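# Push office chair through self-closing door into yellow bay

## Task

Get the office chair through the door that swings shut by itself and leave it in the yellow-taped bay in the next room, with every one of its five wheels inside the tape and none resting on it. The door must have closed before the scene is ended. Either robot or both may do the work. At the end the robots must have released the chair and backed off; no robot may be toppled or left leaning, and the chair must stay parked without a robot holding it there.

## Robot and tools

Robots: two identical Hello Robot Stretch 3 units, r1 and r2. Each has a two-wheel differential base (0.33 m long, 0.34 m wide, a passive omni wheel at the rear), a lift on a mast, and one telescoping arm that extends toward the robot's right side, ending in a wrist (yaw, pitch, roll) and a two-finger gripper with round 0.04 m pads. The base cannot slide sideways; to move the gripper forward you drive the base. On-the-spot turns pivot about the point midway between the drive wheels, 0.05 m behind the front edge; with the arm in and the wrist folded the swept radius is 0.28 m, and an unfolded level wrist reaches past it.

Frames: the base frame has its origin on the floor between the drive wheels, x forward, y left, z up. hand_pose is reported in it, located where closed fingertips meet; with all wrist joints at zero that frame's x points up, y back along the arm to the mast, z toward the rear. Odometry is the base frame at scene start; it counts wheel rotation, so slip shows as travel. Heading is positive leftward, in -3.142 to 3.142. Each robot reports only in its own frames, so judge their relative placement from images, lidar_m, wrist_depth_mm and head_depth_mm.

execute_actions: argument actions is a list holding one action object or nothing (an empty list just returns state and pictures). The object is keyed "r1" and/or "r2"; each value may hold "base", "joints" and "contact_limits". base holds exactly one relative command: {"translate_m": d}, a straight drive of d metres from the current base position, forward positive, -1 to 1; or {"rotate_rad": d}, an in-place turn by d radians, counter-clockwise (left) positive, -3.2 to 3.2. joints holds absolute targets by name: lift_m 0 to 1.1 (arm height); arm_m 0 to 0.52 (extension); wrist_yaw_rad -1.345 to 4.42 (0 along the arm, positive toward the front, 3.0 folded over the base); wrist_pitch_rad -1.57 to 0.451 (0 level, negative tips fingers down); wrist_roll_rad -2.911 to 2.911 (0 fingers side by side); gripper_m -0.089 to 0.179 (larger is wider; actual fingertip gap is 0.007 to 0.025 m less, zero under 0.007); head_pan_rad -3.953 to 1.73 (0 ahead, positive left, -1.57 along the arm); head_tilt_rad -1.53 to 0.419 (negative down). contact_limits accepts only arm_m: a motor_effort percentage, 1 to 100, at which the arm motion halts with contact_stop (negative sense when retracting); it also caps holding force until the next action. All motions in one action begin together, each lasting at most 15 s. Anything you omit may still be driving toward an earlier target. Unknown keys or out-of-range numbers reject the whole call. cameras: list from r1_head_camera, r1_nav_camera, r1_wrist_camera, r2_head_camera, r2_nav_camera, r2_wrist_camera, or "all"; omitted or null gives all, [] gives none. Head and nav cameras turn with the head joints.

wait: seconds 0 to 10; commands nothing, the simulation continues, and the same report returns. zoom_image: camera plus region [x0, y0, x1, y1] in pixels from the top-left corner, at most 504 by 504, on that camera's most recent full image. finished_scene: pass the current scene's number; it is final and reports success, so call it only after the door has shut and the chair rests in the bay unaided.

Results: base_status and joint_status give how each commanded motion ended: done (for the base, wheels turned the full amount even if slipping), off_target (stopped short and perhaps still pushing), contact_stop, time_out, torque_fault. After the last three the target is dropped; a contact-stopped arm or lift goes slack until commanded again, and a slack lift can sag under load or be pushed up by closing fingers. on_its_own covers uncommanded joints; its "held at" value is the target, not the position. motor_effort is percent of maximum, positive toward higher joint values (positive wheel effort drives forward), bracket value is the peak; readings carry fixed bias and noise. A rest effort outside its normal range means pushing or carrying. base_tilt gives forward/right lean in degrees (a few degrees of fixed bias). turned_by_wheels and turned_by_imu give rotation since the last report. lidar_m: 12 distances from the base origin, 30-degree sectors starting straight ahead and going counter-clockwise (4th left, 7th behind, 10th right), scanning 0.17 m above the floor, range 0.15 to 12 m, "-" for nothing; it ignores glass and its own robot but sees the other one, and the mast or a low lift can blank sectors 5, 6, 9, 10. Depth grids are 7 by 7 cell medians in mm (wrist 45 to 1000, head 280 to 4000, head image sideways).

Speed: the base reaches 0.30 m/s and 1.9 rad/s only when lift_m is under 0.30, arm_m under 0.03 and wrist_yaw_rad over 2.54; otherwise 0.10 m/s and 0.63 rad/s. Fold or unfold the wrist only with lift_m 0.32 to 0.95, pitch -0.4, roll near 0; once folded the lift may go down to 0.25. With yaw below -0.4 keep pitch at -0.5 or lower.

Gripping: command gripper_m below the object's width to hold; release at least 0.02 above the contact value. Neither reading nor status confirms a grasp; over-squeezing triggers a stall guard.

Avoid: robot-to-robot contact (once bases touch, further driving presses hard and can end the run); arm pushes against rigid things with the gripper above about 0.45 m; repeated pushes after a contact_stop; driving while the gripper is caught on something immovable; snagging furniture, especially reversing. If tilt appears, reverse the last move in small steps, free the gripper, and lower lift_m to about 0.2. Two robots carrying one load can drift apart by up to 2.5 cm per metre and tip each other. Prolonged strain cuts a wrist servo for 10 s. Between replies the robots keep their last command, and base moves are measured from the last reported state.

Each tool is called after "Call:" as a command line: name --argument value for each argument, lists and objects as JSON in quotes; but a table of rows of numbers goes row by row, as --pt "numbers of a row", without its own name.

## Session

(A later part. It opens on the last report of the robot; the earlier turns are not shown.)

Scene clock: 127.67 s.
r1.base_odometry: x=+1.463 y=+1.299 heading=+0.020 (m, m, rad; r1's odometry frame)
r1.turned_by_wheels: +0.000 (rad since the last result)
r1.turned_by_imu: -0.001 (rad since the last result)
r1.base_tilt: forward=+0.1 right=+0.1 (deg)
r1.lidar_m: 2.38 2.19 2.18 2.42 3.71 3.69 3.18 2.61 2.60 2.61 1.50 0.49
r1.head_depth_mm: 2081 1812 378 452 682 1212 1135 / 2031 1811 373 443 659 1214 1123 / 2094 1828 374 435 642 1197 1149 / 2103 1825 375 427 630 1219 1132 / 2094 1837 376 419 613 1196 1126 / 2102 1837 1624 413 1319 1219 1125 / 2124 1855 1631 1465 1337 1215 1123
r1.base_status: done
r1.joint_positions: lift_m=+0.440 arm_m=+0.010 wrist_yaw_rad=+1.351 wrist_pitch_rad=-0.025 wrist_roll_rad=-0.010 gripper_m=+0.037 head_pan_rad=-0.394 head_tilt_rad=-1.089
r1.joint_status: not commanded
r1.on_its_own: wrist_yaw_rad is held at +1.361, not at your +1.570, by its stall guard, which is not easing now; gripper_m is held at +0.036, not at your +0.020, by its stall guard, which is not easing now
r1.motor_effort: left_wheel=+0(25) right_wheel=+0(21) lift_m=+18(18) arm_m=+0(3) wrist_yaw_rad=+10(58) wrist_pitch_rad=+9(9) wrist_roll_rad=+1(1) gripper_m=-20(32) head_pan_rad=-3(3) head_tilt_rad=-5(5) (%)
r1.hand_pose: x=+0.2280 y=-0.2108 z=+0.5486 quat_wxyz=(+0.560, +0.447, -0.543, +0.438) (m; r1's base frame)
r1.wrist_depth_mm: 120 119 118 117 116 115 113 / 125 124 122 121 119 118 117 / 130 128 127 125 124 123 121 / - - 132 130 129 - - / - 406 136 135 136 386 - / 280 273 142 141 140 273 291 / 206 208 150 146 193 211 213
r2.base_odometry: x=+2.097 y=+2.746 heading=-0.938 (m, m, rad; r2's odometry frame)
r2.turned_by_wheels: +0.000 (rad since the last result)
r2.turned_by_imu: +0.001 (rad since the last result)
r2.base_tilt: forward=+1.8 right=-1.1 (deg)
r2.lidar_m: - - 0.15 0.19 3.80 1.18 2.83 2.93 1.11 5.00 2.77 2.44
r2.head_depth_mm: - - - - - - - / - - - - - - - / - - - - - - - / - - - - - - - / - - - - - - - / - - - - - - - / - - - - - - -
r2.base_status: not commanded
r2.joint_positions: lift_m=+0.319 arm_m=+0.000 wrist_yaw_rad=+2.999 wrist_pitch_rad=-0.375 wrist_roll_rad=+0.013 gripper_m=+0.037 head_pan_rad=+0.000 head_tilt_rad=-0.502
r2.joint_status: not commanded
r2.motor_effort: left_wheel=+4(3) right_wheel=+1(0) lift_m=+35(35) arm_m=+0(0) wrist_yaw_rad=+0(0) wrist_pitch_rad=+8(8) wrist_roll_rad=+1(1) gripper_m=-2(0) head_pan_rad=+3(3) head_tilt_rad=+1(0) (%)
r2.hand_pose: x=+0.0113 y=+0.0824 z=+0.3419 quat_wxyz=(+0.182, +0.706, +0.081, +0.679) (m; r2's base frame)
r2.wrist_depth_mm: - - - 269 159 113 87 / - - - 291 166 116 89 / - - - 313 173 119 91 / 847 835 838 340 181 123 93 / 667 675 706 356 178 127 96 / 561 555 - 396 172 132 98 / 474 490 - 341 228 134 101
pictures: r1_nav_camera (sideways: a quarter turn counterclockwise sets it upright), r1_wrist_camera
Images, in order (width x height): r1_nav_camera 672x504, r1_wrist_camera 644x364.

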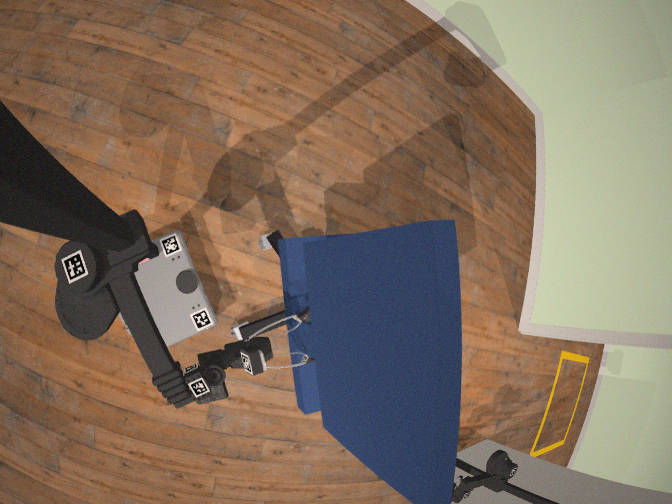

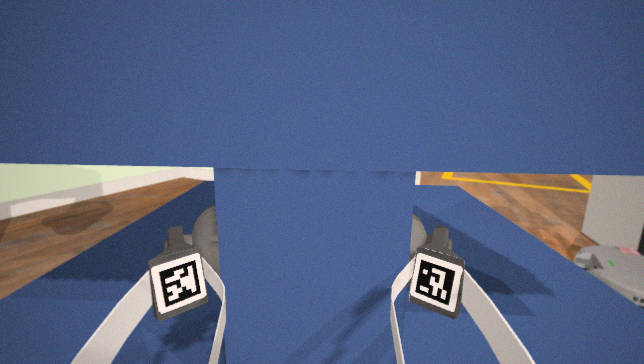

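Call:
execute_actions --actions '[{"r1":{"base":{"rotate_rad":-0.35},"joints":{"wrist_yaw_rad":1.57,"gripper_m":0.025}},"r2":{"joints":{"head_pan_rad":-3.1,"head_tilt_rad":-0.9}}}]' --cameras '[]'

Call:
execute_actions --actions '[{"r1":{"base":{"translate_m":0.4}}}]' --cameras '[]'

Call:
execute_actions --actions '[{"r1":{"base":{"rotate_rad":-0.3},"joints":{"wrist_yaw_rad":1.58}}}]' --cameras '[]'

Call:
execute_actions --actions '[{"r1":{"base":{"translate_m":0.4}}}]' --cameras '["r1_nav_camera","r2_nav_camera"]'

Scene clock: 130.07 s.
r1.base_odometry: x=+1.463 y=+1.299 heading=-0.330 (m, m, rad; r1's odometry frame)
r1.turned_by_wheels: -0.350 (rad since the last result)
r1.turned_by_imu: -0.353 (rad since the last result)
r1.base_tilt: forward=+0.1 right=+0.1 (deg)
r1.lidar_m: 0.47 2.39 2.17 2.19 2.69 3.70 3.71 2.86 2.60 2.61 1.50 0.48
r1.head_depth_mm: 1962 420 485 896 1313 1208 1137 / 2104 1774 400 590 1293 1234 1105 / 2079 1810 380 468 695 1180 1143 / 2090 1837 381 388 563 1183 1128 / 2075 1837 1027 348 451 787 1127 / 2050 1836 1627 338 408 1179 1120 / 2051 1837 1638 928 1301 1219 1118
r1.base_status: done
r1.joint_positions: lift_m=+0.440 arm_m=+0.010 wrist_yaw_rad=+1.550 wrist_pitch_rad=-0.024 wrist_roll_rad=-0.009 gripper_m=+0.025 head_pan_rad=-0.394 head_tilt_rad=-1.089
r1.joint_status: all done
r1.on_its_own: wrist_yaw_rad is at rest, and its effort (+17) is outside its rest range (-12 to +12)
r1.motor_effort: left_wheel=+0(17) right_wheel=+4(13) lift_m=+18(18) arm_m=+0(1) wrist_yaw_rad=+17(49) wrist_pitch_rad=+9(9) wrist_roll_rad=+1(1) gripper_m=-4(75) head_pan_rad=-3(3) head_tilt_rad=-6(6) (%)
r1.hand_pose: x=+0.2342 y=-0.1602 z=+0.5488 quat_wxyz=(+0.514, +0.499, -0.497, +0.491) (m; r1's base frame)
r1.wrist_depth_mm: 121 128 140 155 172 195 224 / 124 132 145 161 179 204 235 / 128 136 150 166 187 216 252 / - 547 633 176 195 - - / - 372 408 178 329 - - / 265 265 277 187 273 274 966 / 207 208 208 197 220 263 862
r2.base_odometry: x=+2.097 y=+2.746 heading=-0.938 (m, m, rad; r2's odometry frame)
r2.turned_by_wheels: +0.000 (rad since the last result)
r2.turned_by_imu: +0.000 (rad since the last result)
r2.base_tilt: forward=+1.8 right=-1.1 (deg)
r2.lidar_m: - - 0.15 0.19 3.81 1.18 2.82 2.94 1.11 4.96 2.77 2.44
r2.head_depth_mm: 2489 2258 1930 1646 1445 1280 1154 / 2602 2315 1906 1641 1440 1278 1164 / 2627 2292 1906 1632 1427 1275 - / 2615 2273 1905 1622 1424 1287 - / 2635 2262 1890 1622 1417 1260 1165 / 2588 2244 1877 1610 1414 1252 1145 / 2595 2229 1862 1598 1402 1249 1128
r2.base_status: not commanded
r2.joint_positions: lift_m=+0.319 arm_m=+0.000 wrist_yaw_rad=+2.999 wrist_pitch_rad=-0.375 wrist_roll_rad=+0.013 gripper_m=+0.037 head_pan_rad=-3.093 head_tilt_rad=-0.889
r2.joint_status: all done
r2.motor_effort: left_wheel=+4(4) right_wheel=+0(1) lift_m=+35(35) arm_m=+1(0) wrist_yaw_rad=+1(0) wrist_pitch_rad=+8(8) wrist_roll_rad=+0(0) gripper_m=+0(0) head_pan_rad=-4(55) head_tilt_rad=-4(23) (%)
r2.hand_pose: x=+0.0113 y=+0.0824 z=+0.3419 quat_wxyz=(+0.182, +0.706, +0.081, +0.679) (m; r2's base frame)
r2.wrist_depth_mm: - - - 269 159 113 87 / - - - 288 166 116 89 / - - - 311 173 119 91 / 859 863 817 340 180 123 93 / 678 679 713 356 177 127 96 / 557 557 - 395 172 131 98 / 473 490 - 340 228 134 101
pictures: none
No camera images: the call's "cameras" was empty. Leave "cameras" out to get every camera's image.

Scene clock: 135.00 s.
r1.base_odometry: x=+1.842 y=+1.169 heading=-0.330 (m, m, rad; r1's odometry frame)
r1.turned_by_wheels: +0.000 (rad since the last result)
r1.turned_by_imu: +0.000 (rad since the last result)
r1.base_tilt: forward=+0.0 right=+0.0 (deg)
r1.lidar_m: 0.45 2.20 2.03 2.05 2.51 4.08 4.11 3.04 2.74 2.76 1.26 1.76
r1.head_depth_mm: 2095 428 575 1434 1320 1204 1140 / 2076 1792 419 654 1290 1236 1106 / 2108 1827 379 459 700 1214 1146 / 2117 1820 1025 354 508 1084 1133 / 1774 1838 1023 337 381 625 1132 / 1775 1844 1636 925 320 1178 1119 / 1769 1844 1633 929 844 1205 1122
r1.base_status: done
r1.joint_positions: lift_m=+0.440 arm_m=+0.010 wrist_yaw_rad=+1.568 wrist_pitch_rad=-0.024 wrist_roll_rad=-0.009 gripper_m=+0.025 head_pan_rad=-0.394 head_tilt_rad=-1.089
r1.joint_status: not commanded
r1.motor_effort: left_wheel=+3(7) right_wheel=+1(11) lift_m=+17(18) arm_m=+0(0) wrist_yaw_rad=+1(18) wrist_pitch_rad=+9(9) wrist_roll_rad=+1(1) gripper_m=-1(4) head_pan_rad=-3(3) head_tilt_rad=-6(6) (%)
r1.hand_pose: x=+0.2342 y=-0.1557 z=+0.5486 quat_wxyz=(+0.509, +0.503, -0.492, +0.495) (m; r1's base frame)
r1.wrist_depth_mm: 111 119 135 154 181 218 - / 114 123 139 160 188 229 - / 116 126 144 166 197 248 - / - 549 554 173 - - - / 371 375 407 175 353 - - / 265 266 269 184 280 302 - / 207 207 208 196 230 826 800
r2.base_odometry: x=+2.097 y=+2.746 heading=-0.938 (m, m, rad; r2's odometry frame)
r2.turned_by_wheels: +0.000 (rad since the last result)
r2.turned_by_imu: +0.001 (rad since the last result)
r2.base_tilt: forward=+1.8 right=-1.0 (deg)
r2.lidar_m: - - 0.15 0.19 3.80 1.19 2.82 1.03 1.25 4.99 2.77 2.44
r2.head_depth_mm: 2467 2233 1932 1663 1447 1283 1158 / 2615 2321 1923 1649 1440 1279 1167 / 2613 2293 1904 1630 1430 1275 - / 2616 2276 1903 1634 1423 1278 - / 2608 2248 1874 1618 1415 1259 1168 / 2610 2228 1787 1608 1406 1254 1147 / 2596 2227 1176 1504 1397 1247 1126
r2.base_status: not commanded
r2.joint_positions: lift_m=+0.319 arm_m=+0.000 wrist_yaw_rad=+2.999 wrist_pitch_rad=-0.375 wrist_roll_rad=+0.013 gripper_m=+0.037 head_pan_rad=-3.093 head_tilt_rad=-0.889
r2.joint_status: not commanded
r2.motor_effort: left_wheel=+4(4) right_wheel=-1(0) lift_m=+35(35) arm_m=+0(0) wrist_yaw_rad=+0(1) wrist_pitch_rad=+8(8) wrist_roll_rad=+0(0) gripper_m=+0(1) head_pan_rad=-4(4) head_tilt_rad=-3(5) (%)
r2.hand_pose: x=+0.0113 y=+0.0824 z=+0.3419 quat_wxyz=(+0.182, +0.706, +0.081, +0.679) (m; r2's base frame)
r2.wrist_depth_mm: - - - 269 159 113 87 / - - - 289 166 116 89 / - - - 311 173 120 91 / 841 844 815 340 181 123 94 / 672 666 710 357 178 127 96 / 552 559 - 396 171 132 98 / 475 494 - 340 228 134 100
pictures: none
No camera images: the call's "cameras" was empty. Leave "cameras" out to get every camera's image.

Scene clock: 136.73 s.
r1.base_odometry: x=+1.842 y=+1.169 heading=-0.630 (m, m, rad; r1's odometry frame)
r1.turned_by_wheels: -0.300 (rad since the last result)
r1.turned_by_imu: -0.303 (rad since the last result)
r1.base_tilt: forward=+0.2 right=+0.1 (deg)
r1.lidar_m: 0.45 1.87 2.08 2.03 2.15 3.09 4.05 3.70 2.80 2.74 1.30 1.26
r1.head_depth_mm: 1213 1535 1528 1450 1318 1211 1145 / 1206 1565 1522 1452 1309 1242 1104 / 1660 538 758 1419 1323 1217 1143 / 2101 432 471 610 868 1219 1136 / 2094 1816 382 418 523 756 1126 / 2116 1838 1615 344 376 492 1125 / 2130 1842 1623 349 313 763 1119
r1.base_status: done
r1.joint_positions: lift_m=+0.440 arm_m=+0.010 wrist_yaw_rad=+1.582 wrist_pitch_rad=-0.024 wrist_roll_rad=-0.009 gripper_m=+0.025 head_pan_rad=-0.394 head_tilt_rad=-1.089
r1.joint_status: all done
r1.motor_effort: left_wheel=+4(15) right_wheel=-2(7) lift_m=+18(18) arm_m=+0(1) wrist_yaw_rad=-2(16) wrist_pitch_rad=+8(9) wrist_roll_rad=+1(1) gripper_m=+0(4) head_pan_rad=-3(3) head_tilt_rad=-6(6) (%)
r1.hand_pose: x=+0.2342 y=-0.1521 z=+0.5488 quat_wxyz=(+0.506, +0.506, -0.489, +0.499) (m; r1's base frame)
r1.wrist_depth_mm: 148 169 205 262 - - 935 / 151 172 211 271 - - 924 / 155 177 217 307 - 998 866 / - 491 224 - - - 780 / 373 345 220 379 - - 937 / 266 252 225 307 - 913 903 / 206 208 249 859 888 865 824
r2.base_odometry: x=+2.097 y=+2.746 heading=-0.938 (m, m, rad; r2's odometry frame)
r2.turned_by_wheels: +0.000 (rad since the last result)
r2.turned_by_imu: +0.000 (rad since the last result)
r2.base_tilt: forward=+1.8 right=-1.1 (deg)
r2.lidar_m: - - 0.15 0.19 3.82 1.18 2.83 1.03 1.25 4.99 2.77 2.44
r2.head_depth_mm: 2493 2245 1930 1655 1441 1279 1152 / 2615 2304 1928 1650 1432 1277 1169 / 2623 2300 1910 1638 1428 1275 - / 2622 2276 1893 1629 1426 1283 - / 2608 2257 1888 1615 1419 1262 1168 / 2610 2236 1792 1606 1410 1257 1144 / 2565 2206 1178 1500 1408 1249 1128
r2.base_status: not commanded
r2.joint_positions: lift_m=+0.319 arm_m=+0.000 wrist_yaw_rad=+2.999 wrist_pitch_rad=-0.375 wrist_roll_rad=+0.013 gripper_m=+0.037 head_pan_rad=-3.093 head_tilt_rad=-0.889
r2.joint_status: not commanded
r2.motor_effort: left_wheel=+4(4) right_wheel=+0(0) lift_m=+34(35) arm_m=+0(0) wrist_yaw_rad=+0(0) wrist_pitch_rad=+8(8) wrist_roll_rad=+0(0) gripper_m=+0(2) head_pan_rad=-4(4) head_tilt_rad=-4(4) (%)
r2.hand_pose: x=+0.0113 y=+0.0824 z=+0.3419 quat_wxyz=(+0.182, +0.706, +0.081, +0.679) (m; r2's base frame)
r2.wrist_depth_mm: - - - 270 159 113 87 / - - - 290 166 116 89 / - - - 313 173 119 91 / 851 855 830 342 180 123 94 / 664 677 704 358 178 127 96 / 560 556 - 395 171 131 98 / 475 491 - 341 227 133 101
pictures: none
No camera images: the call's "cameras" was empty. Leave "cameras" out to get every camera's image.

Scene clock: 141.77 s.
r1.base_odometry: x=+2.165 y=+0.934 heading=-0.630 (m, m, rad; r1's odometry frame)
r1.turned_by_wheels: +0.000 (rad since the last result)
r1.turned_by_imu: -0.003 (rad since the last result)
r1.base_tilt: forward=+0.1 right=+0.0 (deg)
r1.lidar_m: 1.36 0.36 2.05 2.01 2.13 3.06 4.46 3.73 2.83 2.77 1.00 1.29
r1.head_depth_mm: 1349 1528 1580 1362 1320 1211 1147 / 1552 1728 1620 1446 1324 1235 1101 / 2087 1778 1572 1436 1340 1214 1144 / 2083 429 393 496 697 1198 1136 / 2095 1830 381 347 413 544 758 / 2144 1843 1628 343 315 353 446 / 2135 1688 1635 927 308 288 316
r1.base_status: done
r1.joint_positions: lift_m=+0.440 arm_m=+0.010 wrist_yaw_rad=+1.578 wrist_pitch_rad=-0.023 wrist_roll_rad=-0.009 gripper_m=+0.025 head_pan_rad=-0.395 head_tilt_rad=-1.090
r1.joint_status: not commanded
r1.motor_effort: left_wheel=+17(72) right_wheel=+6(36) lift_m=+18(18) arm_m=+0(0) wrist_yaw_rad=+1(11) wrist_pitch_rad=+8(9) wrist_roll_rad=+1(1) gripper_m=+0(3) head_pan_rad=-3(3) head_tilt_rad=-6(5) (%)
r1.hand_pose: x=+0.2343 y=-0.1530 z=+0.5490 quat_wxyz=(+0.506, +0.505, -0.490, +0.498) (m; r1's base frame)
r1.wrist_depth_mm: 131 148 182 234 - - 853 / 133 152 186 242 - - 873 / 136 155 197 - - - 633 / 137 - - - - - 812 / 140 375 395 - - - 871 / 143 253 278 286 - - 881 / 146 199 225 826 898 895 672
r2.base_odometry: x=+2.097 y=+2.746 heading=-0.938 (m, m, rad; r2's odometry frame)
r2.turned_by_wheels: +0.000 (rad since the last result)
r2.turned_by_imu: +0.001 (rad since the last result)
r2.base_tilt: forward=+1.7 right=-1.1 (deg)
r2.lidar_m: - - 0.15 0.19 3.81 1.19 1.01 0.99 3.95 4.99 2.77 2.43
r2.head_depth_mm: 2463 2247 1930 1663 1449 1281 1151 / 2605 2299 1924 1640 1432 1275 1163 / 2629 2297 1902 1639 1427 1269 - / 2645 2272 1264 1629 1423 1288 - / 2631 2253 1193 1552 1414 1258 1171 / 2613 2233 1186 1087 1367 1255 1145 / 2587 763 893 1472 1400 1250 1127
r2.base_status: not commanded
r2.joint_positions: lift_m=+0.319 arm_m=+0.000 wrist_yaw_rad=+2.999 wrist_pitch_rad=-0.375 wrist_roll_rad=+0.013 gripper_m=+0.037 head_pan_rad=-3.093 head_tilt_rad=-0.889
r2.joint_status: not commanded
r2.motor_effort: left_wheel=+4(4) right_wheel=+1(0) lift_m=+35(35) arm_m=+0(0) wrist_yaw_rad=+1(1) wrist_pitch_rad=+8(8) wrist_roll_rad=+0(0) gripper_m=+0(0) head_pan_rad=-4(4) head_tilt_rad=-4(3) (%)
r2.hand_pose: x=+0.0113 y=+0.0824 z=+0.3419 quat_wxyz=(+0.182, +0.706, +0.081, +0.679) (m; r2's base frame)
r2.wrist_depth_mm: - - - 270 159 113 87 / - - - 289 166 116 89 / - - - 311 173 119 91 / 855 832 818 338 181 123 94 / 665 681 716 357 178 127 96 / 557 557 - 395 171 132 98 / 473 491 - 338 228 134 101
pictures: r1_nav_camera (sideways: a quarter turn counterclockwise sets it upright), r2_nav_camera (sideways: a quarter turn counterclockwise sets it upright)
Images, in order (width x height): r1_nav_camera 672x504, r2_nav_camera 672x504.

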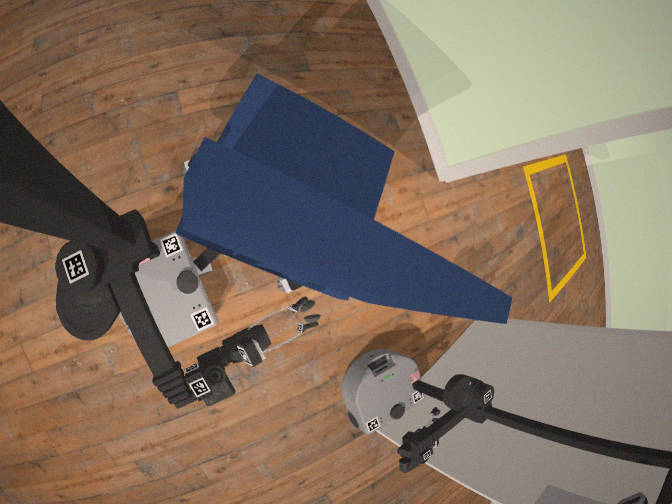

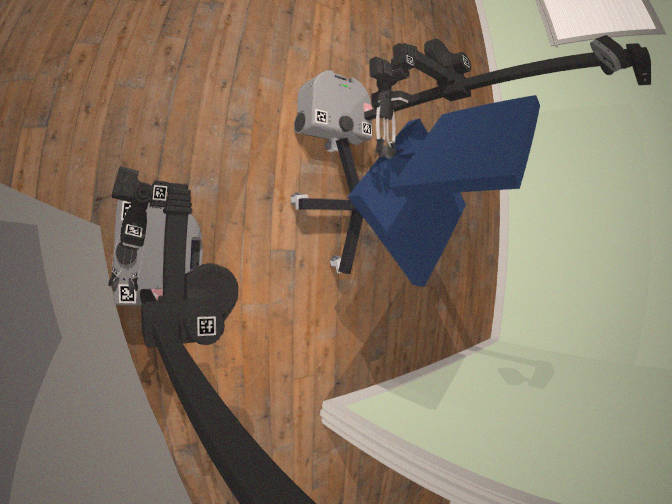

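Call:
execute_actions --actions '[{"r1":{"base":{"translate_m":-0.2},"joints":{"wrist_pitch_rad":-0.4}}}]' --cameras '[]'

Call:
execute_actions --actions '[{"r1":{"base":{"rotate_rad":1.52},"joints":{"wrist_yaw_rad":3.0,"lift_m":0.28}}}]' --cameras '[]'

Call:
execute_actions --actions '[{"r1":{"base":{"translate_m":0.67}}}]' --cameras '[]'

Call:
execute_actions --actions '[{"r1":{"base":{"rotate_rad":-2.0},"joints":{"wrist_yaw_rad":1.57}}}]' --cameras '[]'

Call:
execute_actions --actions '[{"r1":{"base":{"translate_m":0.2},"joints":{"wrist_pitch_rad":0,"lift_m":0.18,"arm_m":0.1,"gripper_m":0.16}}}]' --cameras '["r1_nav_camera","r1_wrist_camera"]'

Scene clock: 145.20 s.
r1.base_odometry: x=+2.003 y=+1.051 heading=-0.630 (m, m, rad; r1's odometry frame)
r1.turned_by_wheels: +0.000 (rad since the last result)
r1.turned_by_imu: -0.001 (rad since the last result)
r1.base_tilt: forward=+0.1 right=+0.1 (deg)
r1.lidar_m: 0.56 0.56 2.07 2.02 2.14 3.08 4.26 3.72 2.81 2.75 1.12 1.18
r1.head_depth_mm: 1273 1394 1416 1438 1307 1198 - / 1575 1738 1478 1453 1317 1228 - / 2046 1817 1613 1449 1324 1207 1143 / 2103 1820 1599 1434 1320 1223 1137 / 517 585 683 833 1295 1182 1125 / 496 473 534 612 805 1174 1117 / 2091 431 439 492 555 789 1123
r1.base_status: done
r1.joint_positions: lift_m=+0.440 arm_m=+0.010 wrist_yaw_rad=+1.578 wrist_pitch_rad=-0.416 wrist_roll_rad=-0.009 gripper_m=+0.025 head_pan_rad=-0.395 head_tilt_rad=-1.090
r1.joint_status: all done
r1.motor_effort: left_wheel=+2(9) right_wheel=+0(3) lift_m=+18(18) arm_m=+1(0) wrist_yaw_rad=+1(2) wrist_pitch_rad=+6(8) wrist_roll_rad=+1(1) gripper_m=+0(0) head_pan_rad=-3(3) head_tilt_rad=-5(4) (%)
r1.hand_pose: x=+0.2033 y=-0.1533 z=+0.4535 quat_wxyz=(+0.593, +0.592, -0.381, +0.391) (m; r1's base frame)
r1.wrist_depth_mm: 486 272 458 - - - 795 / 304 293 355 468 - - 834 / 254 299 - - - - 879 / 279 727 919 - - 815 745 / 788 624 704 683 829 793 718 / 564 604 694 674 691 700 700 / 578 572 592 588 594 603 613
r2.base_odometry: x=+2.097 y=+2.746 heading=-0.938 (m, m, rad; r2's odometry frame)
r2.turned_by_wheels: +0.000 (rad since the last result)
r2.turned_by_imu: +0.000 (rad since the last result)
r2.base_tilt: forward=+1.7 right=-1.1 (deg)
r2.lidar_m: - - 0.15 0.19 3.79 1.18 1.01 1.01 1.11 4.99 2.77 2.43
r2.head_depth_mm: 2483 2240 1936 1662 1443 1286 1157 / 2629 2306 1923 1640 1432 1278 1168 / 2616 2287 1910 1642 1434 1271 - / 2642 2292 1262 1635 1423 1282 - / 2630 2265 1194 1551 1416 1258 1169 / 2597 2230 1183 1089 1362 1254 1146 / 2577 764 892 1471 1402 1250 1127
r2.base_status: not commanded
r2.joint_positions: lift_m=+0.319 arm_m=+0.000 wrist_yaw_rad=+2.999 wrist_pitch_rad=-0.375 wrist_roll_rad=+0.013 gripper_m=+0.037 head_pan_rad=-3.093 head_tilt_rad=-0.889
r2.joint_status: not commanded
r2.motor_effort: left_wheel=+4(4) right_wheel=+1(0) lift_m=+35(35) arm_m=+0(0) wrist_yaw_rad=+0(0) wrist_pitch_rad=+8(8) wrist_roll_rad=+0(1) gripper_m=+0(1) head_pan_rad=-4(4) head_tilt_rad=-5(4) (%)
r2.hand_pose: x=+0.0113 y=+0.0824 z=+0.3419 quat_wxyz=(+0.182, +0.706, +0.081, +0.679) (m; r2's base frame)
r2.wrist_depth_mm: - - - 270 159 113 87 / - - - 289 166 116 89 / - - - 314 173 120 91 / 831 847 817 338 180 123 94 / 669 676 709 358 178 127 96 / 548 564 - 397 171 131 98 / 476 489 - 341 229 134 101
pictures: none
No camera images: the call's "cameras" was empty. Leave "cameras" out to get every camera's image.

Scene clock: 148.30 s.
r1.base_odometry: x=+2.003 y=+1.051 heading=+0.890 (m, m, rad; r1's odometry frame)
r1.turned_by_wheels: +1.520 (rad since the last result)
r1.turned_by_imu: +1.536 (rad since the last result)
r1.base_tilt: forward=+0.0 right=+0.2 (deg)
r1.lidar_m: 2.02 2.10 2.89 4.27 3.91 2.84 2.75 1.12 1.18 0.57 0.56 2.09
r1.head_depth_mm: 2081 1815 1595 911 658 1070 1115 / 2067 1810 1603 1452 1271 1191 - / 2068 1817 1614 1452 1305 1217 1145 / 2046 1821 1610 1462 1317 1209 1139 / 2019 1837 1620 1464 1326 1215 1127 / 1981 1826 1629 1469 1334 1215 1125 / 1961 1851 1630 1473 1335 1224 1125
r1.base_status: done
r1.joint_positions: lift_m=+0.280 arm_m=+0.010 wrist_yaw_rad=+2.998 wrist_pitch_rad=-0.417 wrist_roll_rad=-0.009 gripper_m=+0.025 head_pan_rad=-0.395 head_tilt_rad=-1.090
r1.joint_status: all done
r1.motor_effort: left_wheel=-4(14) right_wheel=+3(10) lift_m=+17(15) arm_m=+1(0) wrist_yaw_rad=+1(3) wrist_pitch_rad=+6(6) wrist_roll_rad=+1(1) gripper_m=+1(1) head_pan_rad=-2(3) head_tilt_rad=-4(4) (%)
r1.hand_pose: x=+0.0109 y=+0.0674 z=+0.2933 quat_wxyz=(+0.195, +0.697, +0.097, +0.683) (m; r1's base frame)
r1.wrist_depth_mm: - - - - - - - / - - - - - - - / 894 - 911 928 923 956 964 / 685 679 711 717 717 739 744 / 569 572 606 585 589 594 599 / 484 504 - - 500 498 507 / - - - 431 430 434 435
r2.base_odometry: x=+2.097 y=+2.746 heading=-0.938 (m, m, rad; r2's odometry frame)
r2.turned_by_wheels: +0.000 (rad since the last result)
r2.turned_by_imu: +0.000 (rad since the last result)
r2.base_tilt: forward=+1.9 right=-1.0 (deg)
r2.lidar_m: - - 0.15 0.19 3.81 1.18 1.01 1.01 1.12 4.99 2.77 2.43
r2.head_depth_mm: 2494 2244 1924 1651 1451 1282 1158 / 2607 2332 1924 1649 1434 1274 1165 / 2586 2295 1898 1635 1426 1269 - / 2619 2277 1268 1627 1422 1281 - / 2600 2262 1193 1550 1410 1261 1168 / 2601 2236 1189 1090 1363 1256 1148 / 2575 764 893 1464 1405 1251 1124
r2.base_status: not commanded
r2.joint_positions: lift_m=+0.319 arm_m=+0.000 wrist_yaw_rad=+2.999 wrist_pitch_rad=-0.375 wrist_roll_rad=+0.013 gripper_m=+0.037 head_pan_rad=-3.093 head_tilt_rad=-0.889
r2.joint_status: not commanded
r2.motor_effort: left_wheel=+4(4) right_wheel=+1(0) lift_m=+35(35) arm_m=+0(0) wrist_yaw_rad=+0(0) wrist_pitch_rad=+8(8) wrist_roll_rad=+0(0) gripper_m=+0(0) head_pan_rad=-4(5) head_tilt_rad=-5(3) (%)
r2.hand_pose: x=+0.0113 y=+0.0824 z=+0.3419 quat_wxyz=(+0.182, +0.706, +0.081, +0.679) (m; r2's base frame)
r2.wrist_depth_mm: - - - 269 159 113 87 / - - - 290 166 116 89 / - - - 313 173 120 91 / 846 852 805 336 181 123 94 / 676 676 707 356 178 127 96 / 556 566 - 397 171 131 98 / 472 494 - 341 228 134 101
pictures: none
No camera images: the call's "cameras" was empty. Leave "cameras" out to get every camera's image.

Scene clock: 152.27 s.
r1.base_odometry: x=+2.425 y=+1.572 heading=+0.890 (m, m, rad; r1's odometry frame)
r1.turned_by_wheels: +0.000 (rad since the last result)
r1.turned_by_imu: -0.004 (rad since the last result)
r1.base_tilt: forward=+0.0 right=+0.1 (deg)
r1.lidar_m: 1.35 1.40 1.92 4.26 4.44 3.56 3.41 1.67 0.72 1.57 1.63 1.40
r1.head_depth_mm: 1677 1819 1593 1440 1303 1204 1111 / 1602 1779 1607 1452 1320 1213 - / 1534 1769 1616 1453 1324 1214 1141 / 1461 1716 1614 1458 1329 1216 1140 / 1396 1679 1619 1464 1324 1219 1121 / 1344 1585 1634 1459 1326 1218 1120 / 1292 1519 1626 1466 1333 1222 1119
r1.base_status: done
r1.joint_positions: lift_m=+0.280 arm_m=+0.010 wrist_yaw_rad=+2.998 wrist_pitch_rad=-0.417 wrist_roll_rad=-0.009 gripper_m=+0.025 head_pan_rad=-0.395 head_tilt_rad=-1.090
r1.joint_status: not commanded
r1.motor_effort: left_wheel=-2(20) right_wheel=+2(18) lift_m=+18(18) arm_m=+4(6) wrist_yaw_rad=+3(7) wrist_pitch_rad=+6(7) wrist_roll_rad=+1(1) gripper_m=+0(0) head_pan_rad=-3(3) head_tilt_rad=-5(5) (%)
r1.hand_pose: x=+0.0108 y=+0.0676 z=+0.2931 quat_wxyz=(+0.196, +0.697, +0.098, +0.683) (m; r1's base frame)
r1.wrist_depth_mm: - - - - - - - / - - - - - - - / 881 - 904 920 929 935 971 / 701 681 711 710 724 723 736 / 569 574 594 580 589 594 603 / 479 504 - - 499 500 498 / - - - 427 428 432 436
r2.base_odometry: x=+2.097 y=+2.746 heading=-0.938 (m, m, rad; r2's odometry frame)
r2.turned_by_wheels: +0.000 (rad since the last result)
r2.turned_by_imu: +0.000 (rad since the last result)
r2.base_tilt: forward=+1.8 right=-1.0 (deg)
r2.lidar_m: - - 0.15 0.19 3.80 1.19 1.01 1.02 3.96 5.00 2.76 2.44
r2.head_depth_mm: 2494 2244 1935 1656 1444 1285 1152 / 2611 2296 1920 1643 1438 1280 1169 / 2627 2285 1911 1632 1427 1271 - / 2616 2285 1228 1627 1424 1285 - / 2632 2271 1195 1524 1418 1260 1169 / 2603 2242 1184 1453 1368 1253 1147 / 2581 2209 1177 1085 1402 1247 1130
r2.base_status: not commanded
r2.joint_positions: lift_m=+0.319 arm_m=+0.000 wrist_yaw_rad=+2.999 wrist_pitch_rad=-0.375 wrist_roll_rad=+0.013 gripper_m=+0.037 head_pan_rad=-3.093 head_tilt_rad=-0.889
r2.joint_status: not commanded
r2.motor_effort: left_wheel=+3(4) right_wheel=+1(0) lift_m=+35(35) arm_m=+0(0) wrist_yaw_rad=+0(0) wrist_pitch_rad=+8(8) wrist_roll_rad=+0(0) gripper_m=+0(0) head_pan_rad=-4(4) head_tilt_rad=-4(4) (%)
r2.hand_pose: x=+0.0113 y=+0.0824 z=+0.3419 quat_wxyz=(+0.182, +0.706, +0.081, +0.679) (m; r2's base frame)
r2.wrist_depth_mm: - - - 269 159 113 87 / - - - 289 166 116 89 / - - - 311 173 120 91 / 850 839 823 340 181 123 93 / 664 671 710 357 177 127 96 / 558 557 - 397 171 131 98 / 476 490 - 343 228 134 100
pictures: none
No camera images: the call's "cameras" was empty. Leave "cameras" out to get every camera's image.

Scene clock: 155.90 s.
r1.base_odometry: x=+2.425 y=+1.572 heading=-1.110 (m, m, rad; r1's odometry frame)
r1.turned_by_wheels: -2.000 (rad since the last result)
r1.turned_by_imu: -2.023 (rad since the last result)
r1.base_tilt: forward=+0.1 right=+0.0 (deg)
r1.lidar_m: 1.59 1.57 1.68 1.38 1.36 1.45 2.15 4.27 4.45 3.48 3.41 0.72
r1.head_depth_mm: 1654 1724 1599 1440 1312 1204 1140 / 564 568 760 1426 1324 1216 - / 1930 1744 1016 943 1321 1214 1136 / 2012 1151 1026 956 1303 1214 1135 / 2073 1152 1028 963 1307 1208 1125 / 2112 1816 1030 986 1332 1209 1127 / 2122 1827 1604 1408 1324 1218 1122
r1.base_status: done
r1.joint_positions: lift_m=+0.280 arm_m=+0.010 wrist_yaw_rad=+1.572 wrist_pitch_rad=-0.417 wrist_roll_rad=-0.009 gripper_m=+0.025 head_pan_rad=-0.395 head_tilt_rad=-1.090
r1.joint_status: all done
r1.motor_effort: left_wheel=+4(14) right_wheel=-2(6) lift_m=+18(17) arm_m=+3(3) wrist_yaw_rad=-1(3) wrist_pitch_rad=+6(6) wrist_roll_rad=+1(1) gripper_m=+1(1) head_pan_rad=-3(2) head_tilt_rad=-4(4) (%)
r1.hand_pose: x=+0.2031 y=-0.1545 z=+0.2931 quat_wxyz=(+0.595, +0.591, -0.382, +0.388) (m; r1's base frame)
r1.wrist_depth_mm: - - - - - - - / - - - - - - - / 878 876 717 677 818 956 961 / 697 694 716 652 658 698 734 / 571 573 577 578 583 573 596 / 481 482 497 477 499 501 507 / 416 424 423 429 430 431 436
r2.base_odometry: x=+2.097 y=+2.746 heading=-0.938 (m, m, rad; r2's odometry frame)
r2.turned_by_wheels: +0.000 (rad since the last result)
r2.turned_by_imu: +0.000 (rad since the last result)
r2.base_tilt: forward=+1.8 right=-1.1 (deg)
r2.lidar_m: - - 0.15 0.19 3.82 1.18 1.01 1.02 3.92 4.97 2.78 2.44
r2.head_depth_mm: 2493 2255 1937 1657 1446 1283 1154 / 2590 2300 1920 1645 1438 1278 1168 / 2620 2293 1902 1637 1432 1270 - / 2629 2280 1229 1626 1420 1280 - / 2601 2256 1194 1523 1416 1257 1172 / 2613 2239 1186 1442 1371 1252 1146 / 2594 2207 1183 1087 1400 1247 1129
r2.base_status: not commanded
r2.joint_positions: lift_m=+0.319 arm_m=+0.000 wrist_yaw_rad=+2.999 wrist_pitch_rad=-0.375 wrist_roll_rad=+0.013 gripper_m=+0.037 head_pan_rad=-3.093 head_tilt_rad=-0.889
r2.joint_status: not commanded
r2.motor_effort: left_wheel=+4(5) right_wheel=+0(1) lift_m=+35(35) arm_m=+0(0) wrist_yaw_rad=+0(0) wrist_pitch_rad=+8(8) wrist_roll_rad=+0(0) gripper_m=+0(1) head_pan_rad=-4(4) head_tilt_rad=-5(3) (%)
r2.hand_pose: x=+0.0113 y=+0.0824 z=+0.3419 quat_wxyz=(+0.182, +0.706, +0.081, +0.679) (m; r2's base frame)
r2.wrist_depth_mm: - - - 270 159 113 87 / - - - 288 166 116 89 / - - - 311 173 119 91 / 843 848 814 340 181 123 94 / 676 672 707 357 177 127 96 / 553 556 - 396 171 131 98 / 476 487 - 339 227 134 101
pictures: none
No camera images: the call's "cameras" was empty. Leave "cameras" out to get every camera's image.

Scene clock: 159.10 s.
r1.base_odometry: x=+2.514 y=+1.393 heading=-1.109 (m, m, rad; r1's odometry frame)
r1.turned_by_wheels: +0.000 (rad since the last result)
r1.turned_by_imu: +0.000 (rad since the last result)
r1.base_tilt: forward=+0.1 right=+0.0 (deg)
r1.lidar_m: 1.41 1.39 1.49 1.46 1.44 1.54 2.28 4.46 4.36 3.42 1.62 0.53
r1.head_depth_mm: 1508 817 694 613 1283 1210 1089 / 1681 1640 1015 918 844 1225 1124 / 1803 1812 1022 920 854 1209 1140 / 1928 1827 1023 923 873 1179 1135 / 2084 1843 1020 923 880 1215 1129 / 2110 1843 1601 925 1260 1218 1124 / 2131 1847 1638 1471 1316 1220 1123
r1.base_status: done
r1.joint_positions: lift_m=+0.180 arm_m=+0.100 wrist_yaw_rad=+1.571 wrist_pitch_rad=-0.023 wrist_roll_rad=-0.009 gripper_m=+0.160 head_pan_rad=-0.395 head_tilt_rad=-1.090
r1.joint_status: all done
r1.motor_effort: left_wheel=+4(12) right_wheel=-3(4) lift_m=+17(10) arm_m=+3(2) wrist_yaw_rad=-2(1) wrist_pitch_rad=+8(8) wrist_roll_rad=+1(1) gripper_m=+0(88) head_pan_rad=-3(2) head_tilt_rad=-5(4) (%)
r1.hand_pose: x=+0.2342 y=-0.2445 z=+0.2890 quat_wxyz=(+0.508, +0.504, -0.491, +0.497) (m; r1's base frame)
r1.wrist_depth_mm: 241 238 236 234 231 308 - / - - 445 392 - - 981 / - - - - - - - / - - - - - - - / 920 - 921 861 942 954 949 / 690 482 474 441 610 - 667 / 493 488 376 471 362 506 522
r2.base_odometry: x=+2.097 y=+2.746 heading=-0.938 (m, m, rad; r2's odometry frame)
r2.turned_by_wheels: +0.000 (rad since the last result)
r2.turned_by_imu: +0.000 (rad since the last result)
r2.base_tilt: forward=+1.8 right=-1.0 (deg)
r2.lidar_m: - - 0.15 0.19 3.80 1.18 1.01 1.01 3.94 4.99 2.77 2.43
r2.head_depth_mm: 2481 2260 1937 1653 1443 1283 1154 / 2619 2323 1923 1646 1437 1278 1167 / 2609 2289 1906 1633 1436 1273 - / 2631 2269 1229 1625 1419 1281 - / 2624 2264 1194 1528 1418 1258 1169 / 2602 2222 1183 1450 1368 1252 1146 / 2584 2216 1179 1085 1399 1247 1126
r2.base_status: not commanded
r2.joint_positions: lift_m=+0.319 arm_m=+0.000 wrist_yaw_rad=+2.999 wrist_pitch_rad=-0.375 wrist_roll_rad=+0.013 gripper_m=+0.037 head_pan_rad=-3.093 head_tilt_rad=-0.889
r2.joint_status: not commanded
r2.motor_effort: left_wheel=+4(4) right_wheel=+0(1) lift_m=+35(35) arm_m=+0(0) wrist_yaw_rad=+0(0) wrist_pitch_rad=+8(8) wrist_roll_rad=+0(1) gripper_m=+0(1) head_pan_rad=-4(4) head_tilt_rad=-3(3) (%)
r2.hand_pose: x=+0.0113 y=+0.0824 z=+0.3419 quat_wxyz=(+0.182, +0.706, +0.081, +0.679) (m; r2's base frame)
r2.wrist_depth_mm: - - - 269 159 113 87 / - - - 290 165 116 89 / - - - 312 173 120 91 / 847 845 822 338 181 123 93 / 661 675 724 355 178 127 96 / 555 564 - 397 171 132 98 / 477 493 - 338 228 134 100
pictures: r1_nav_camera (sideways: a quarter turn counterclockwise sets it upright), r1_wrist_camera
Images, in order (width x height): r1_nav_camera 672x504, r1_wrist_camera 644x364.

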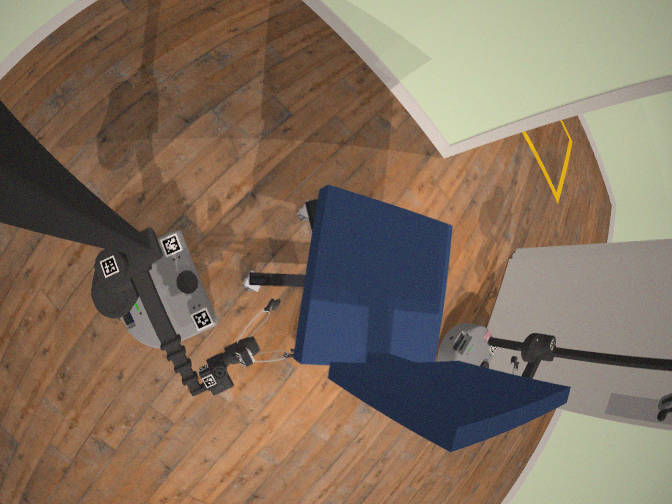

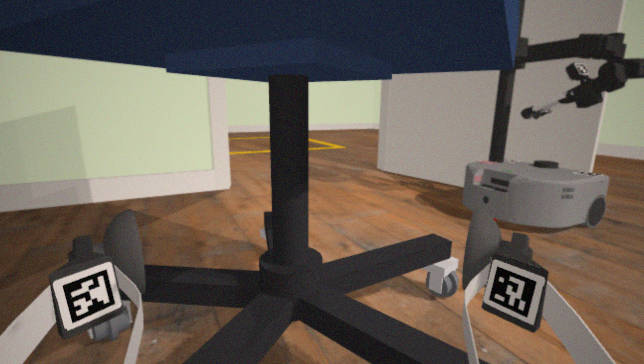

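Call:
execute_actions --actions '[{"r1":{"base":{"translate_m":0.4},"joints":{"gripper_m":0.179}}}]' --cameras '["r1_nav_camera","r1_wrist_camera","r2_nav_camera"]'

Scene clock: 164.13 s.
r1.base_odometry: x=+2.692 y=+1.035 heading=-1.110 (m, m, rad; r1's odometry frame)
r1.turned_by_wheels: +0.000 (rad since the last result)
r1.turned_by_imu: -0.006 (rad since the last result)
r1.base_tilt: forward=+0.1 right=+0.1 (deg)
r1.lidar_m: 1.04 1.02 1.09 1.61 1.61 1.72 2.53 4.82 4.14 3.23 1.23 0.38
r1.head_depth_mm: 1352 1597 1529 918 821 763 1072 / 1438 1704 1617 914 832 765 1130 / 1522 1747 1622 915 833 779 1141 / 1994 1813 1617 922 835 794 1133 / 2105 1818 1613 922 838 1178 1130 / 2084 1845 1633 1461 848 1182 1123 / 2110 1857 1630 1482 1345 1219 1128
r1.base_status: done
r1.joint_positions: lift_m=+0.180 arm_m=+0.100 wrist_yaw_rad=+1.571 wrist_pitch_rad=-0.022 wrist_roll_rad=-0.009 gripper_m=+0.179 head_pan_rad=-0.395 head_tilt_rad=-1.091
r1.joint_status: all done
r1.motor_effort: left_wheel=+8(29) right_wheel=+9(36) lift_m=+17(18) arm_m=+4(4) wrist_yaw_rad=-2(1) wrist_pitch_rad=+7(8) wrist_roll_rad=+1(1) gripper_m=+1(77) head_pan_rad=-3(3) head_tilt_rad=-5(5) (%)
r1.hand_pose: x=+0.2343 y=-0.2447 z=+0.2894 quat_wxyz=(+0.508, +0.503, -0.492, +0.497) (m; r1's base frame)
r1.wrist_depth_mm: 209 166 148 147 196 225 222 / 813 888 248 307 - - 829 / 841 933 990 - - - 837 / 866 940 - - - - 809 / 850 931 803 880 970 973 648 / - 663 633 635 667 656 607 / 341 515 331 330 361 400 521
r2.base_odometry: x=+2.097 y=+2.746 heading=-0.938 (m, m, rad; r2's odometry frame)
r2.turned_by_wheels: +0.000 (rad since the last result)
r2.turned_by_imu: +0.001 (rad since the last result)
r2.base_tilt: forward=+1.8 right=-1.0 (deg)
r2.lidar_m: - - 0.15 0.19 3.79 1.19 0.89 2.93 3.91 5.00 2.78 2.43
r2.head_depth_mm: 2460 2239 1924 1654 1446 1283 1156 / 2617 2318 1926 1579 1439 1276 1169 / 2598 2288 1208 1411 1417 1273 - / 2625 2261 1200 1077 1426 1279 - / 2615 2247 1195 1046 1371 1258 1166 / 1376 693 814 1059 1409 1254 1147 / 698 873 1320 1603 1398 1245 1128
r2.base_status: not commanded
r2.joint_positions: lift_m=+0.319 arm_m=+0.000 wrist_yaw_rad=+2.999 wrist_pitch_rad=-0.375 wrist_roll_rad=+0.013 gripper_m=+0.037 head_pan_rad=-3.093 head_tilt_rad=-0.889
r2.joint_status: not commanded
r2.motor_effort: left_wheel=+4(4) right_wheel=+0(0) lift_m=+35(35) arm_m=+0(0) wrist_yaw_rad=+0(0) wrist_pitch_rad=+8(8) wrist_roll_rad=+0(1) gripper_m=+0(2) head_pan_rad=-4(5) head_tilt_rad=-4(4) (%)
r2.hand_pose: x=+0.0113 y=+0.0824 z=+0.3419 quat_wxyz=(+0.182, +0.706, +0.081, +0.679) (m; r2's base frame)
r2.wrist_depth_mm: - - - 269 159 113 87 / - - - 288 166 116 89 / - - - 311 173 119 91 / 845 843 809 338 180 123 93 / 665 679 710 354 178 127 96 / 560 561 - 395 171 131 98 / 480 490 - 341 228 134 101
pictures: r1_nav_camera (sideways: a quarter turn counterclockwise sets it upright), r1_wrist_camera, r2_nav_camera (sideways: a quarter turn counterclockwise sets it upright)
Images, in order (width x height): r1_nav_camera 672x504, r1_wrist_camera 644x364, r2_nav_camera 672x504.

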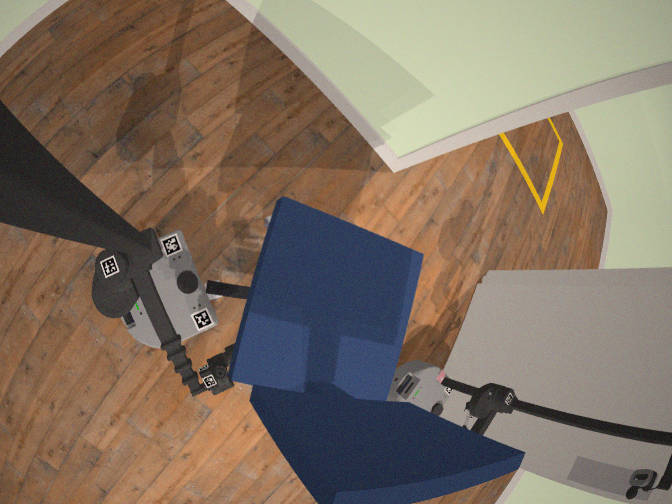

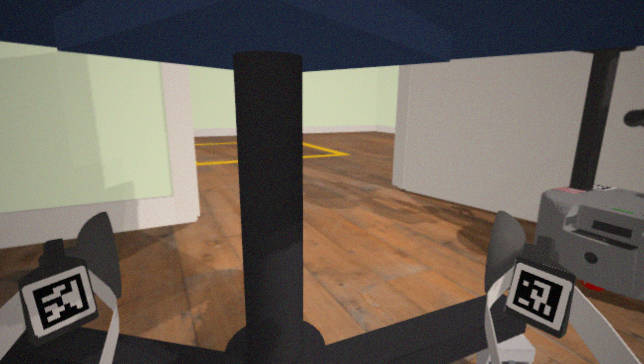

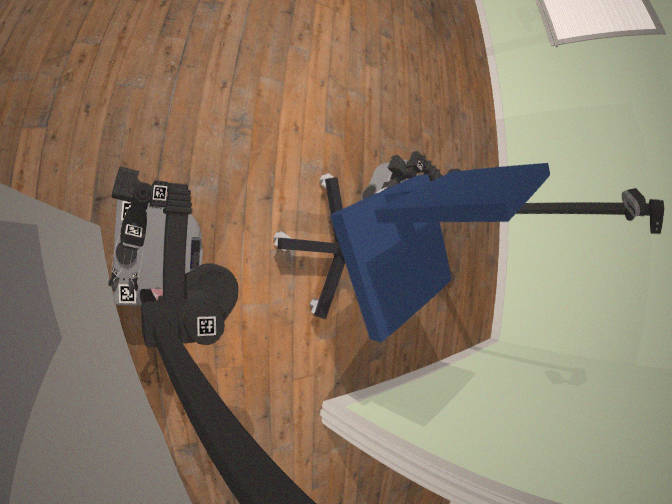

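Call:
execute_actions --actions '[{"r1":{"base":{"rotate_rad":0.45},"joints":{"arm_m":0,"wrist_yaw_rad":0.93}}}]' --cameras '["r1_wrist_camera"]'

Call:
execute_actions --actions '[{"r1":{"base":{"rotate_rad":0.4},"joints":{"wrist_yaw_rad":0.42,"head_pan_rad":-1,"head_tilt_rad":-1.3}}}]' --cameras '["r1_wrist_camera"]'

Call:
execute_actions --actions '[{"r1":{"joints":{"arm_m":0.09,"wrist_yaw_rad":0.55}}}]' --cameras '["r1_wrist_camera","r1_nav_camera"]'

Scene clock: 166.33 s.
r1.base_odometry: x=+2.692 y=+1.035 heading=-0.660 (m, m, rad; r1's odometry frame)
r1.turned_by_wheels: +0.450 (rad since the last result)
r1.turned_by_imu: +0.452 (rad since the last result)
r1.base_tilt: forward=+0.0 right=+0.1 (deg)
r1.lidar_m: 1.02 1.07 1.48 1.59 1.66 2.31 4.78 4.45 3.26 1.26 0.37 1.05
r1.head_depth_mm: 2071 1801 1608 914 830 762 709 / 2092 1807 1609 915 835 762 720 / 2087 1825 1627 922 835 773 1064 / 2061 1800 1577 1459 838 1182 1131 / 1038 1244 1507 1447 1279 1213 1132 / 1007 1181 1443 1463 1333 1217 1120 / 967 1139 1370 1465 1340 1222 1123
r1.base_status: done
r1.joint_positions: lift_m=+0.180 arm_m=+0.001 wrist_yaw_rad=+0.932 wrist_pitch_rad=-0.022 wrist_roll_rad=-0.009 gripper_m=+0.179 head_pan_rad=-0.395 head_tilt_rad=-1.091
r1.joint_status: all done
r1.motor_effort: left_wheel=-1(6) right_wheel=+16(19) lift_m=+17(17) arm_m=-5(4) wrist_yaw_rad=-1(3) wrist_pitch_rad=+8(8) wrist_roll_rad=+1(1) gripper_m=+0(1) head_pan_rad=-3(3) head_tilt_rad=-4(5) (%)
r1.hand_pose: x=+0.1839 y=-0.2980 z=+0.2894 quat_wxyz=(+0.638, +0.323, -0.625, +0.312) (m; r1's base frame)
r1.wrist_depth_mm: 173 149 148 146 145 192 221 / 721 - - 172 - 995 848 / 744 879 - 178 - - 876 / 760 859 - 185 - - 852 / 742 865 931 193 953 887 647 / - 659 628 201 673 653 631 / 487 513 513 210 518 382 523
r2.base_odometry: x=+2.097 y=+2.746 heading=-0.938 (m, m, rad; r2's odometry frame)
r2.turned_by_wheels: +0.000 (rad since the last result)
r2.turned_by_imu: +0.000 (rad since the last result)
r2.base_tilt: forward=+1.8 right=-1.1 (deg)
r2.lidar_m: - - 0.15 0.19 3.79 1.18 0.91 2.93 3.95 4.95 2.77 2.43
r2.head_depth_mm: 2482 2249 1917 1651 1445 1285 1156 / 2611 2307 1917 1583 1435 1275 1164 / 2602 2286 1215 1409 1418 1272 - / 2649 2270 1204 1094 1425 1287 - / 2624 2258 1197 1066 1364 1262 1174 / 2581 729 875 1428 1407 1256 1149 / 723 1445 1586 1574 1404 1247 1128
r2.base_status: not commanded
r2.joint_positions: lift_m=+0.319 arm_m=+0.000 wrist_yaw_rad=+2.999 wrist_pitch_rad=-0.375 wrist_roll_rad=+0.013 gripper_m=+0.037 head_pan_rad=-3.093 head_tilt_rad=-0.889
r2.joint_status: not commanded
r2.motor_effort: left_wheel=+4(4) right_wheel=+0(1) lift_m=+35(35) arm_m=+0(0) wrist_yaw_rad=+1(0) wrist_pitch_rad=+8(8) wrist_roll_rad=+0(0) gripper_m=-1(1) head_pan_rad=-4(4) head_tilt_rad=-4(3) (%)
r2.hand_pose: x=+0.0113 y=+0.0824 z=+0.3419 quat_wxyz=(+0.182, +0.706, +0.081, +0.679) (m; r2's base frame)
r2.wrist_depth_mm: - - - 270 160 113 87 / - - - 289 166 116 89 / - - - 311 173 120 91 / 830 840 819 338 180 123 93 / 667 670 712 356 178 127 96 / 557 563 - 395 171 131 98 / 473 490 - 339 228 134 101
pictures: r1_wrist_camera
Images, in order (width x height): r1_wrist_camera 644x364.

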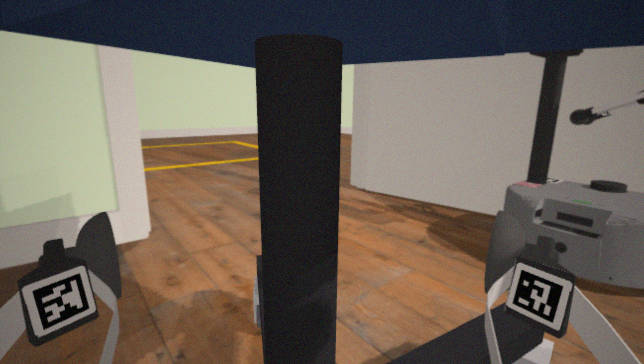

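Scene clock: 167.93 s.
r1.base_odometry: x=+2.692 y=+1.035 heading=-0.260 (m, m, rad; r1's odometry frame)
r1.turned_by_wheels: +0.400 (rad since the last result)
r1.turned_by_imu: +0.401 (rad since the last result)
r1.base_tilt: forward=+0.2 right=-0.1 (deg)
r1.lidar_m: 1.04 1.32 1.60 1.63 2.06 4.46 4.87 3.44 1.37 0.36 0.36 1.03
r1.head_depth_mm: 1586 1491 883 832 650 1159 1122 / 1597 1498 885 832 784 764 - / 1618 949 889 835 795 - - / 1613 1517 888 838 1135 1207 - / 1621 1512 1408 847 1258 1190 1129 / 1294 1477 1422 1317 1267 1195 1136 / 1134 1375 1428 1346 1268 1206 1137
r1.base_status: done
r1.joint_positions: lift_m=+0.180 arm_m=+0.001 wrist_yaw_rad=+0.422 wrist_pitch_rad=-0.022 wrist_roll_rad=-0.009 gripper_m=+0.179 head_pan_rad=-0.993 head_tilt_rad=-1.284
r1.joint_status: all done
r1.motor_effort: left_wheel=+2(8) right_wheel=+15(20) lift_m=+17(17) arm_m=-4(4) wrist_yaw_rad=-2(1) wrist_pitch_rad=+7(8) wrist_roll_rad=+1(1) gripper_m=+0(0) head_pan_rad=-4(32) head_tilt_rad=-7(23) (%)
r1.hand_pose: x=+0.0834 y=-0.3788 z=+0.2894 quat_wxyz=(+0.696, +0.155, -0.686, +0.141) (m; r1's base frame)
r1.wrist_depth_mm: 273 150 121 129 144 163 220 / 682 - 126 377 - 962 856 / 695 - 130 - - 978 892 / 717 - 136 - - 902 882 / 723 936 142 811 957 832 636 / - 661 149 601 680 653 644 / 489 512 157 476 522 363 521
r2.base_odometry: x=+2.097 y=+2.746 heading=-0.938 (m, m, rad; r2's odometry frame)
r2.turned_by_wheels: +0.000 (rad since the last result)
r2.turned_by_imu: +0.000 (rad since the last result)
r2.base_tilt: forward=+1.8 right=-1.1 (deg)
r2.lidar_m: - - 0.15 0.19 3.81 1.18 0.93 1.38 3.93 4.99 2.76 2.44
r2.head_depth_mm: 2486 2235 1931 1649 1455 1279 1153 / 2610 2308 1917 1579 1433 1276 1163 / 2630 2295 1213 1414 1414 1272 - / 2645 2282 1204 1104 1424 1282 - / 2610 2258 1193 1072 1372 1263 1170 / 2576 769 1020 1473 1407 1254 1147 / 931 1409 1633 1556 1404 1246 1126
r2.base_status: not commanded
r2.joint_positions: lift_m=+0.319 arm_m=+0.000 wrist_yaw_rad=+2.999 wrist_pitch_rad=-0.375 wrist_roll_rad=+0.013 gripper_m=+0.037 head_pan_rad=-3.093 head_tilt_rad=-0.889
r2.joint_status: not commanded
r2.motor_effort: left_wheel=+3(4) right_wheel=+0(0) lift_m=+35(35) arm_m=+0(0) wrist_yaw_rad=+0(0) wrist_pitch_rad=+8(8) wrist_roll_rad=+0(0) gripper_m=+0(0) head_pan_rad=-4(5) head_tilt_rad=-4(3) (%)
r2.hand_pose: x=+0.0113 y=+0.0824 z=+0.3419 quat_wxyz=(+0.182, +0.706, +0.081, +0.679) (m; r2's base frame)
r2.wrist_depth_mm: - - - 269 159 113 87 / - - - 290 166 116 89 / - - - 312 173 120 91 / 840 844 818 336 181 123 93 / 669 672 711 358 178 127 96 / 557 558 - 396 171 132 98 / 477 492 - 340 228 134 101
pictures: r1_wrist_camera
Images, in order (width x height): r1_wrist_camera 644x364.

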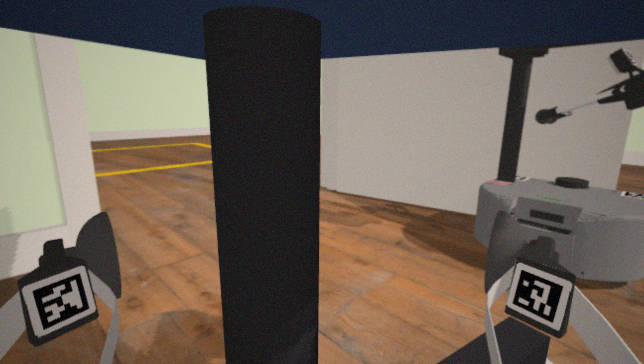

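Scene clock: 169.83 s.
r1.base_odometry: x=+2.692 y=+1.035 heading=-0.260 (m, m, rad; r1's odometry frame)
r1.turned_by_wheels: +0.000 (rad since the last result)
r1.turned_by_imu: +0.000 (rad since the last result)
r1.base_tilt: forward=+0.1 right=+0.0 (deg)
r1.lidar_m: 1.04 1.32 1.60 1.62 2.06 4.46 4.91 3.44 1.38 0.36 0.36 1.02
r1.head_depth_mm: 1581 1490 881 831 650 1168 1123 / 1613 1496 884 830 789 - - / 1611 944 890 833 798 - - / 1620 1515 890 839 1144 1208 - / 1630 1514 1406 848 1258 1201 1133 / 1294 1471 1424 1313 1267 1190 1134 / 1138 1364 1422 1348 1267 1206 1140
r1.base_status: not commanded
r1.joint_positions: lift_m=+0.180 arm_m=+0.089 wrist_yaw_rad=+0.573 wrist_pitch_rad=-0.022 wrist_roll_rad=-0.009 gripper_m=+0.179 head_pan_rad=-0.993 head_tilt_rad=-1.284
r1.joint_status: wrist_yaw_rad off_target (ended at +0.573, target +0.550); the others done
r1.on_its_own: wrist_yaw_rad is at rest, and its effort (-18) is outside its rest range (-12 to +12)
r1.motor_effort: left_wheel=+5(5) right_wheel=+11(15) lift_m=+18(17) arm_m=+7(6) wrist_yaw_rad=-18(20) wrist_pitch_rad=+8(8) wrist_roll_rad=+1(1) gripper_m=+0(0) head_pan_rad=-3(3) head_tilt_rad=-8(7) (%)
r1.hand_pose: x=+0.1171 y=-0.4492 z=+0.2894 quat_wxyz=(+0.684, +0.206, -0.673, +0.193) (m; r1's base frame)
r1.wrist_depth_mm: - 50 55 147 229 226 586 / 639 52 57 - - 926 791 / 659 54 58 - - 958 782 / 678 56 60 - - 966 781 / 684 58 62 867 942 947 611 / - 60 64 632 667 660 566 / 486 63 67 496 521 521 521
r2.base_odometry: x=+2.097 y=+2.746 heading=-0.938 (m, m, rad; r2's odometry frame)
r2.turned_by_wheels: +0.000 (rad since the last result)
r2.turned_by_imu: +0.000 (rad since the last result)
r2.base_tilt: forward=+1.7 right=-1.1 (deg)
r2.lidar_m: - - 0.15 0.19 3.80 1.18 0.93 1.38 3.94 4.99 2.77 2.43
r2.head_depth_mm: 2474 2247 1924 1655 1448 1283 1155 / 2613 2304 1918 1585 1431 1279 1168 / 2594 2286 1214 1414 1420 1271 - / 2624 2271 1204 1100 1422 1276 - / 2624 2266 1193 1071 1368 1261 1169 / 2592 769 1022 1474 1411 1254 1144 / 937 1417 1631 1562 1401 1252 1129
r2.base_status: not commanded
r2.joint_positions: lift_m=+0.319 arm_m=+0.000 wrist_yaw_rad=+2.999 wrist_pitch_rad=-0.375 wrist_roll_rad=+0.013 gripper_m=+0.037 head_pan_rad=-3.093 head_tilt_rad=-0.889
r2.joint_status: not commanded
r2.motor_effort: left_wheel=+5(4) right_wheel=+1(0) lift_m=+35(35) arm_m=+0(0) wrist_yaw_rad=+0(1) wrist_pitch_rad=+8(8) wrist_roll_rad=+1(0) gripper_m=+0(1) head_pan_rad=-4(4) head_tilt_rad=-3(4) (%)
r2.hand_pose: x=+0.0113 y=+0.0824 z=+0.3419 quat_wxyz=(+0.182, +0.706, +0.081, +0.679) (m; r2's base frame)
r2.wrist_depth_mm: - - - 270 159 113 87 / - - - 290 166 116 89 / - - - 312 172 120 91 / 852 848 829 338 181 123 94 / 665 675 710 360 177 127 96 / 551 554 - 397 171 131 98 / 475 491 - 342 229 134 101
pictures: r1_nav_camera (sideways: a quarter turn counterclockwise sets it upright), r1_wrist_camera
Images, in order (width x height): r1_nav_camera 672x504, r1_wrist_camera 644x364.

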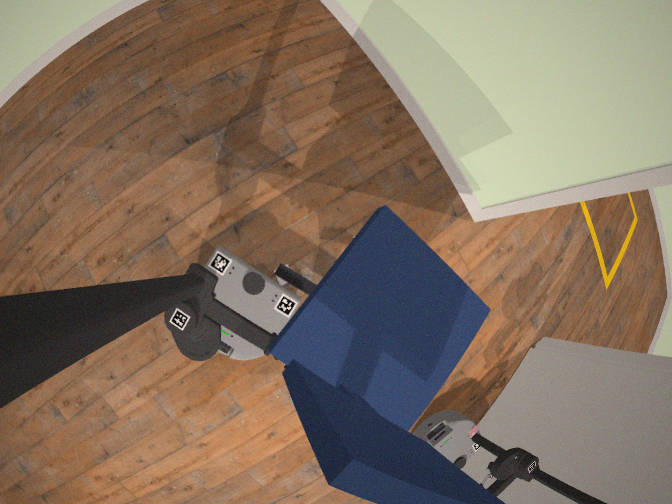

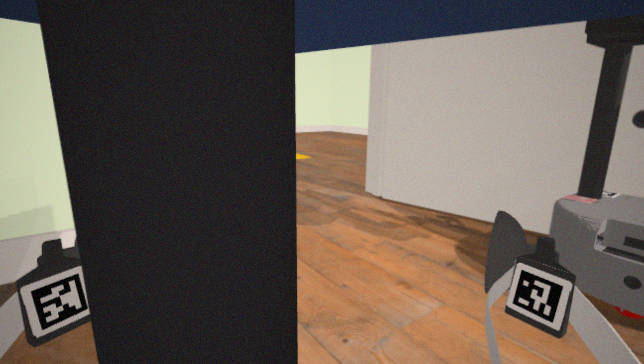

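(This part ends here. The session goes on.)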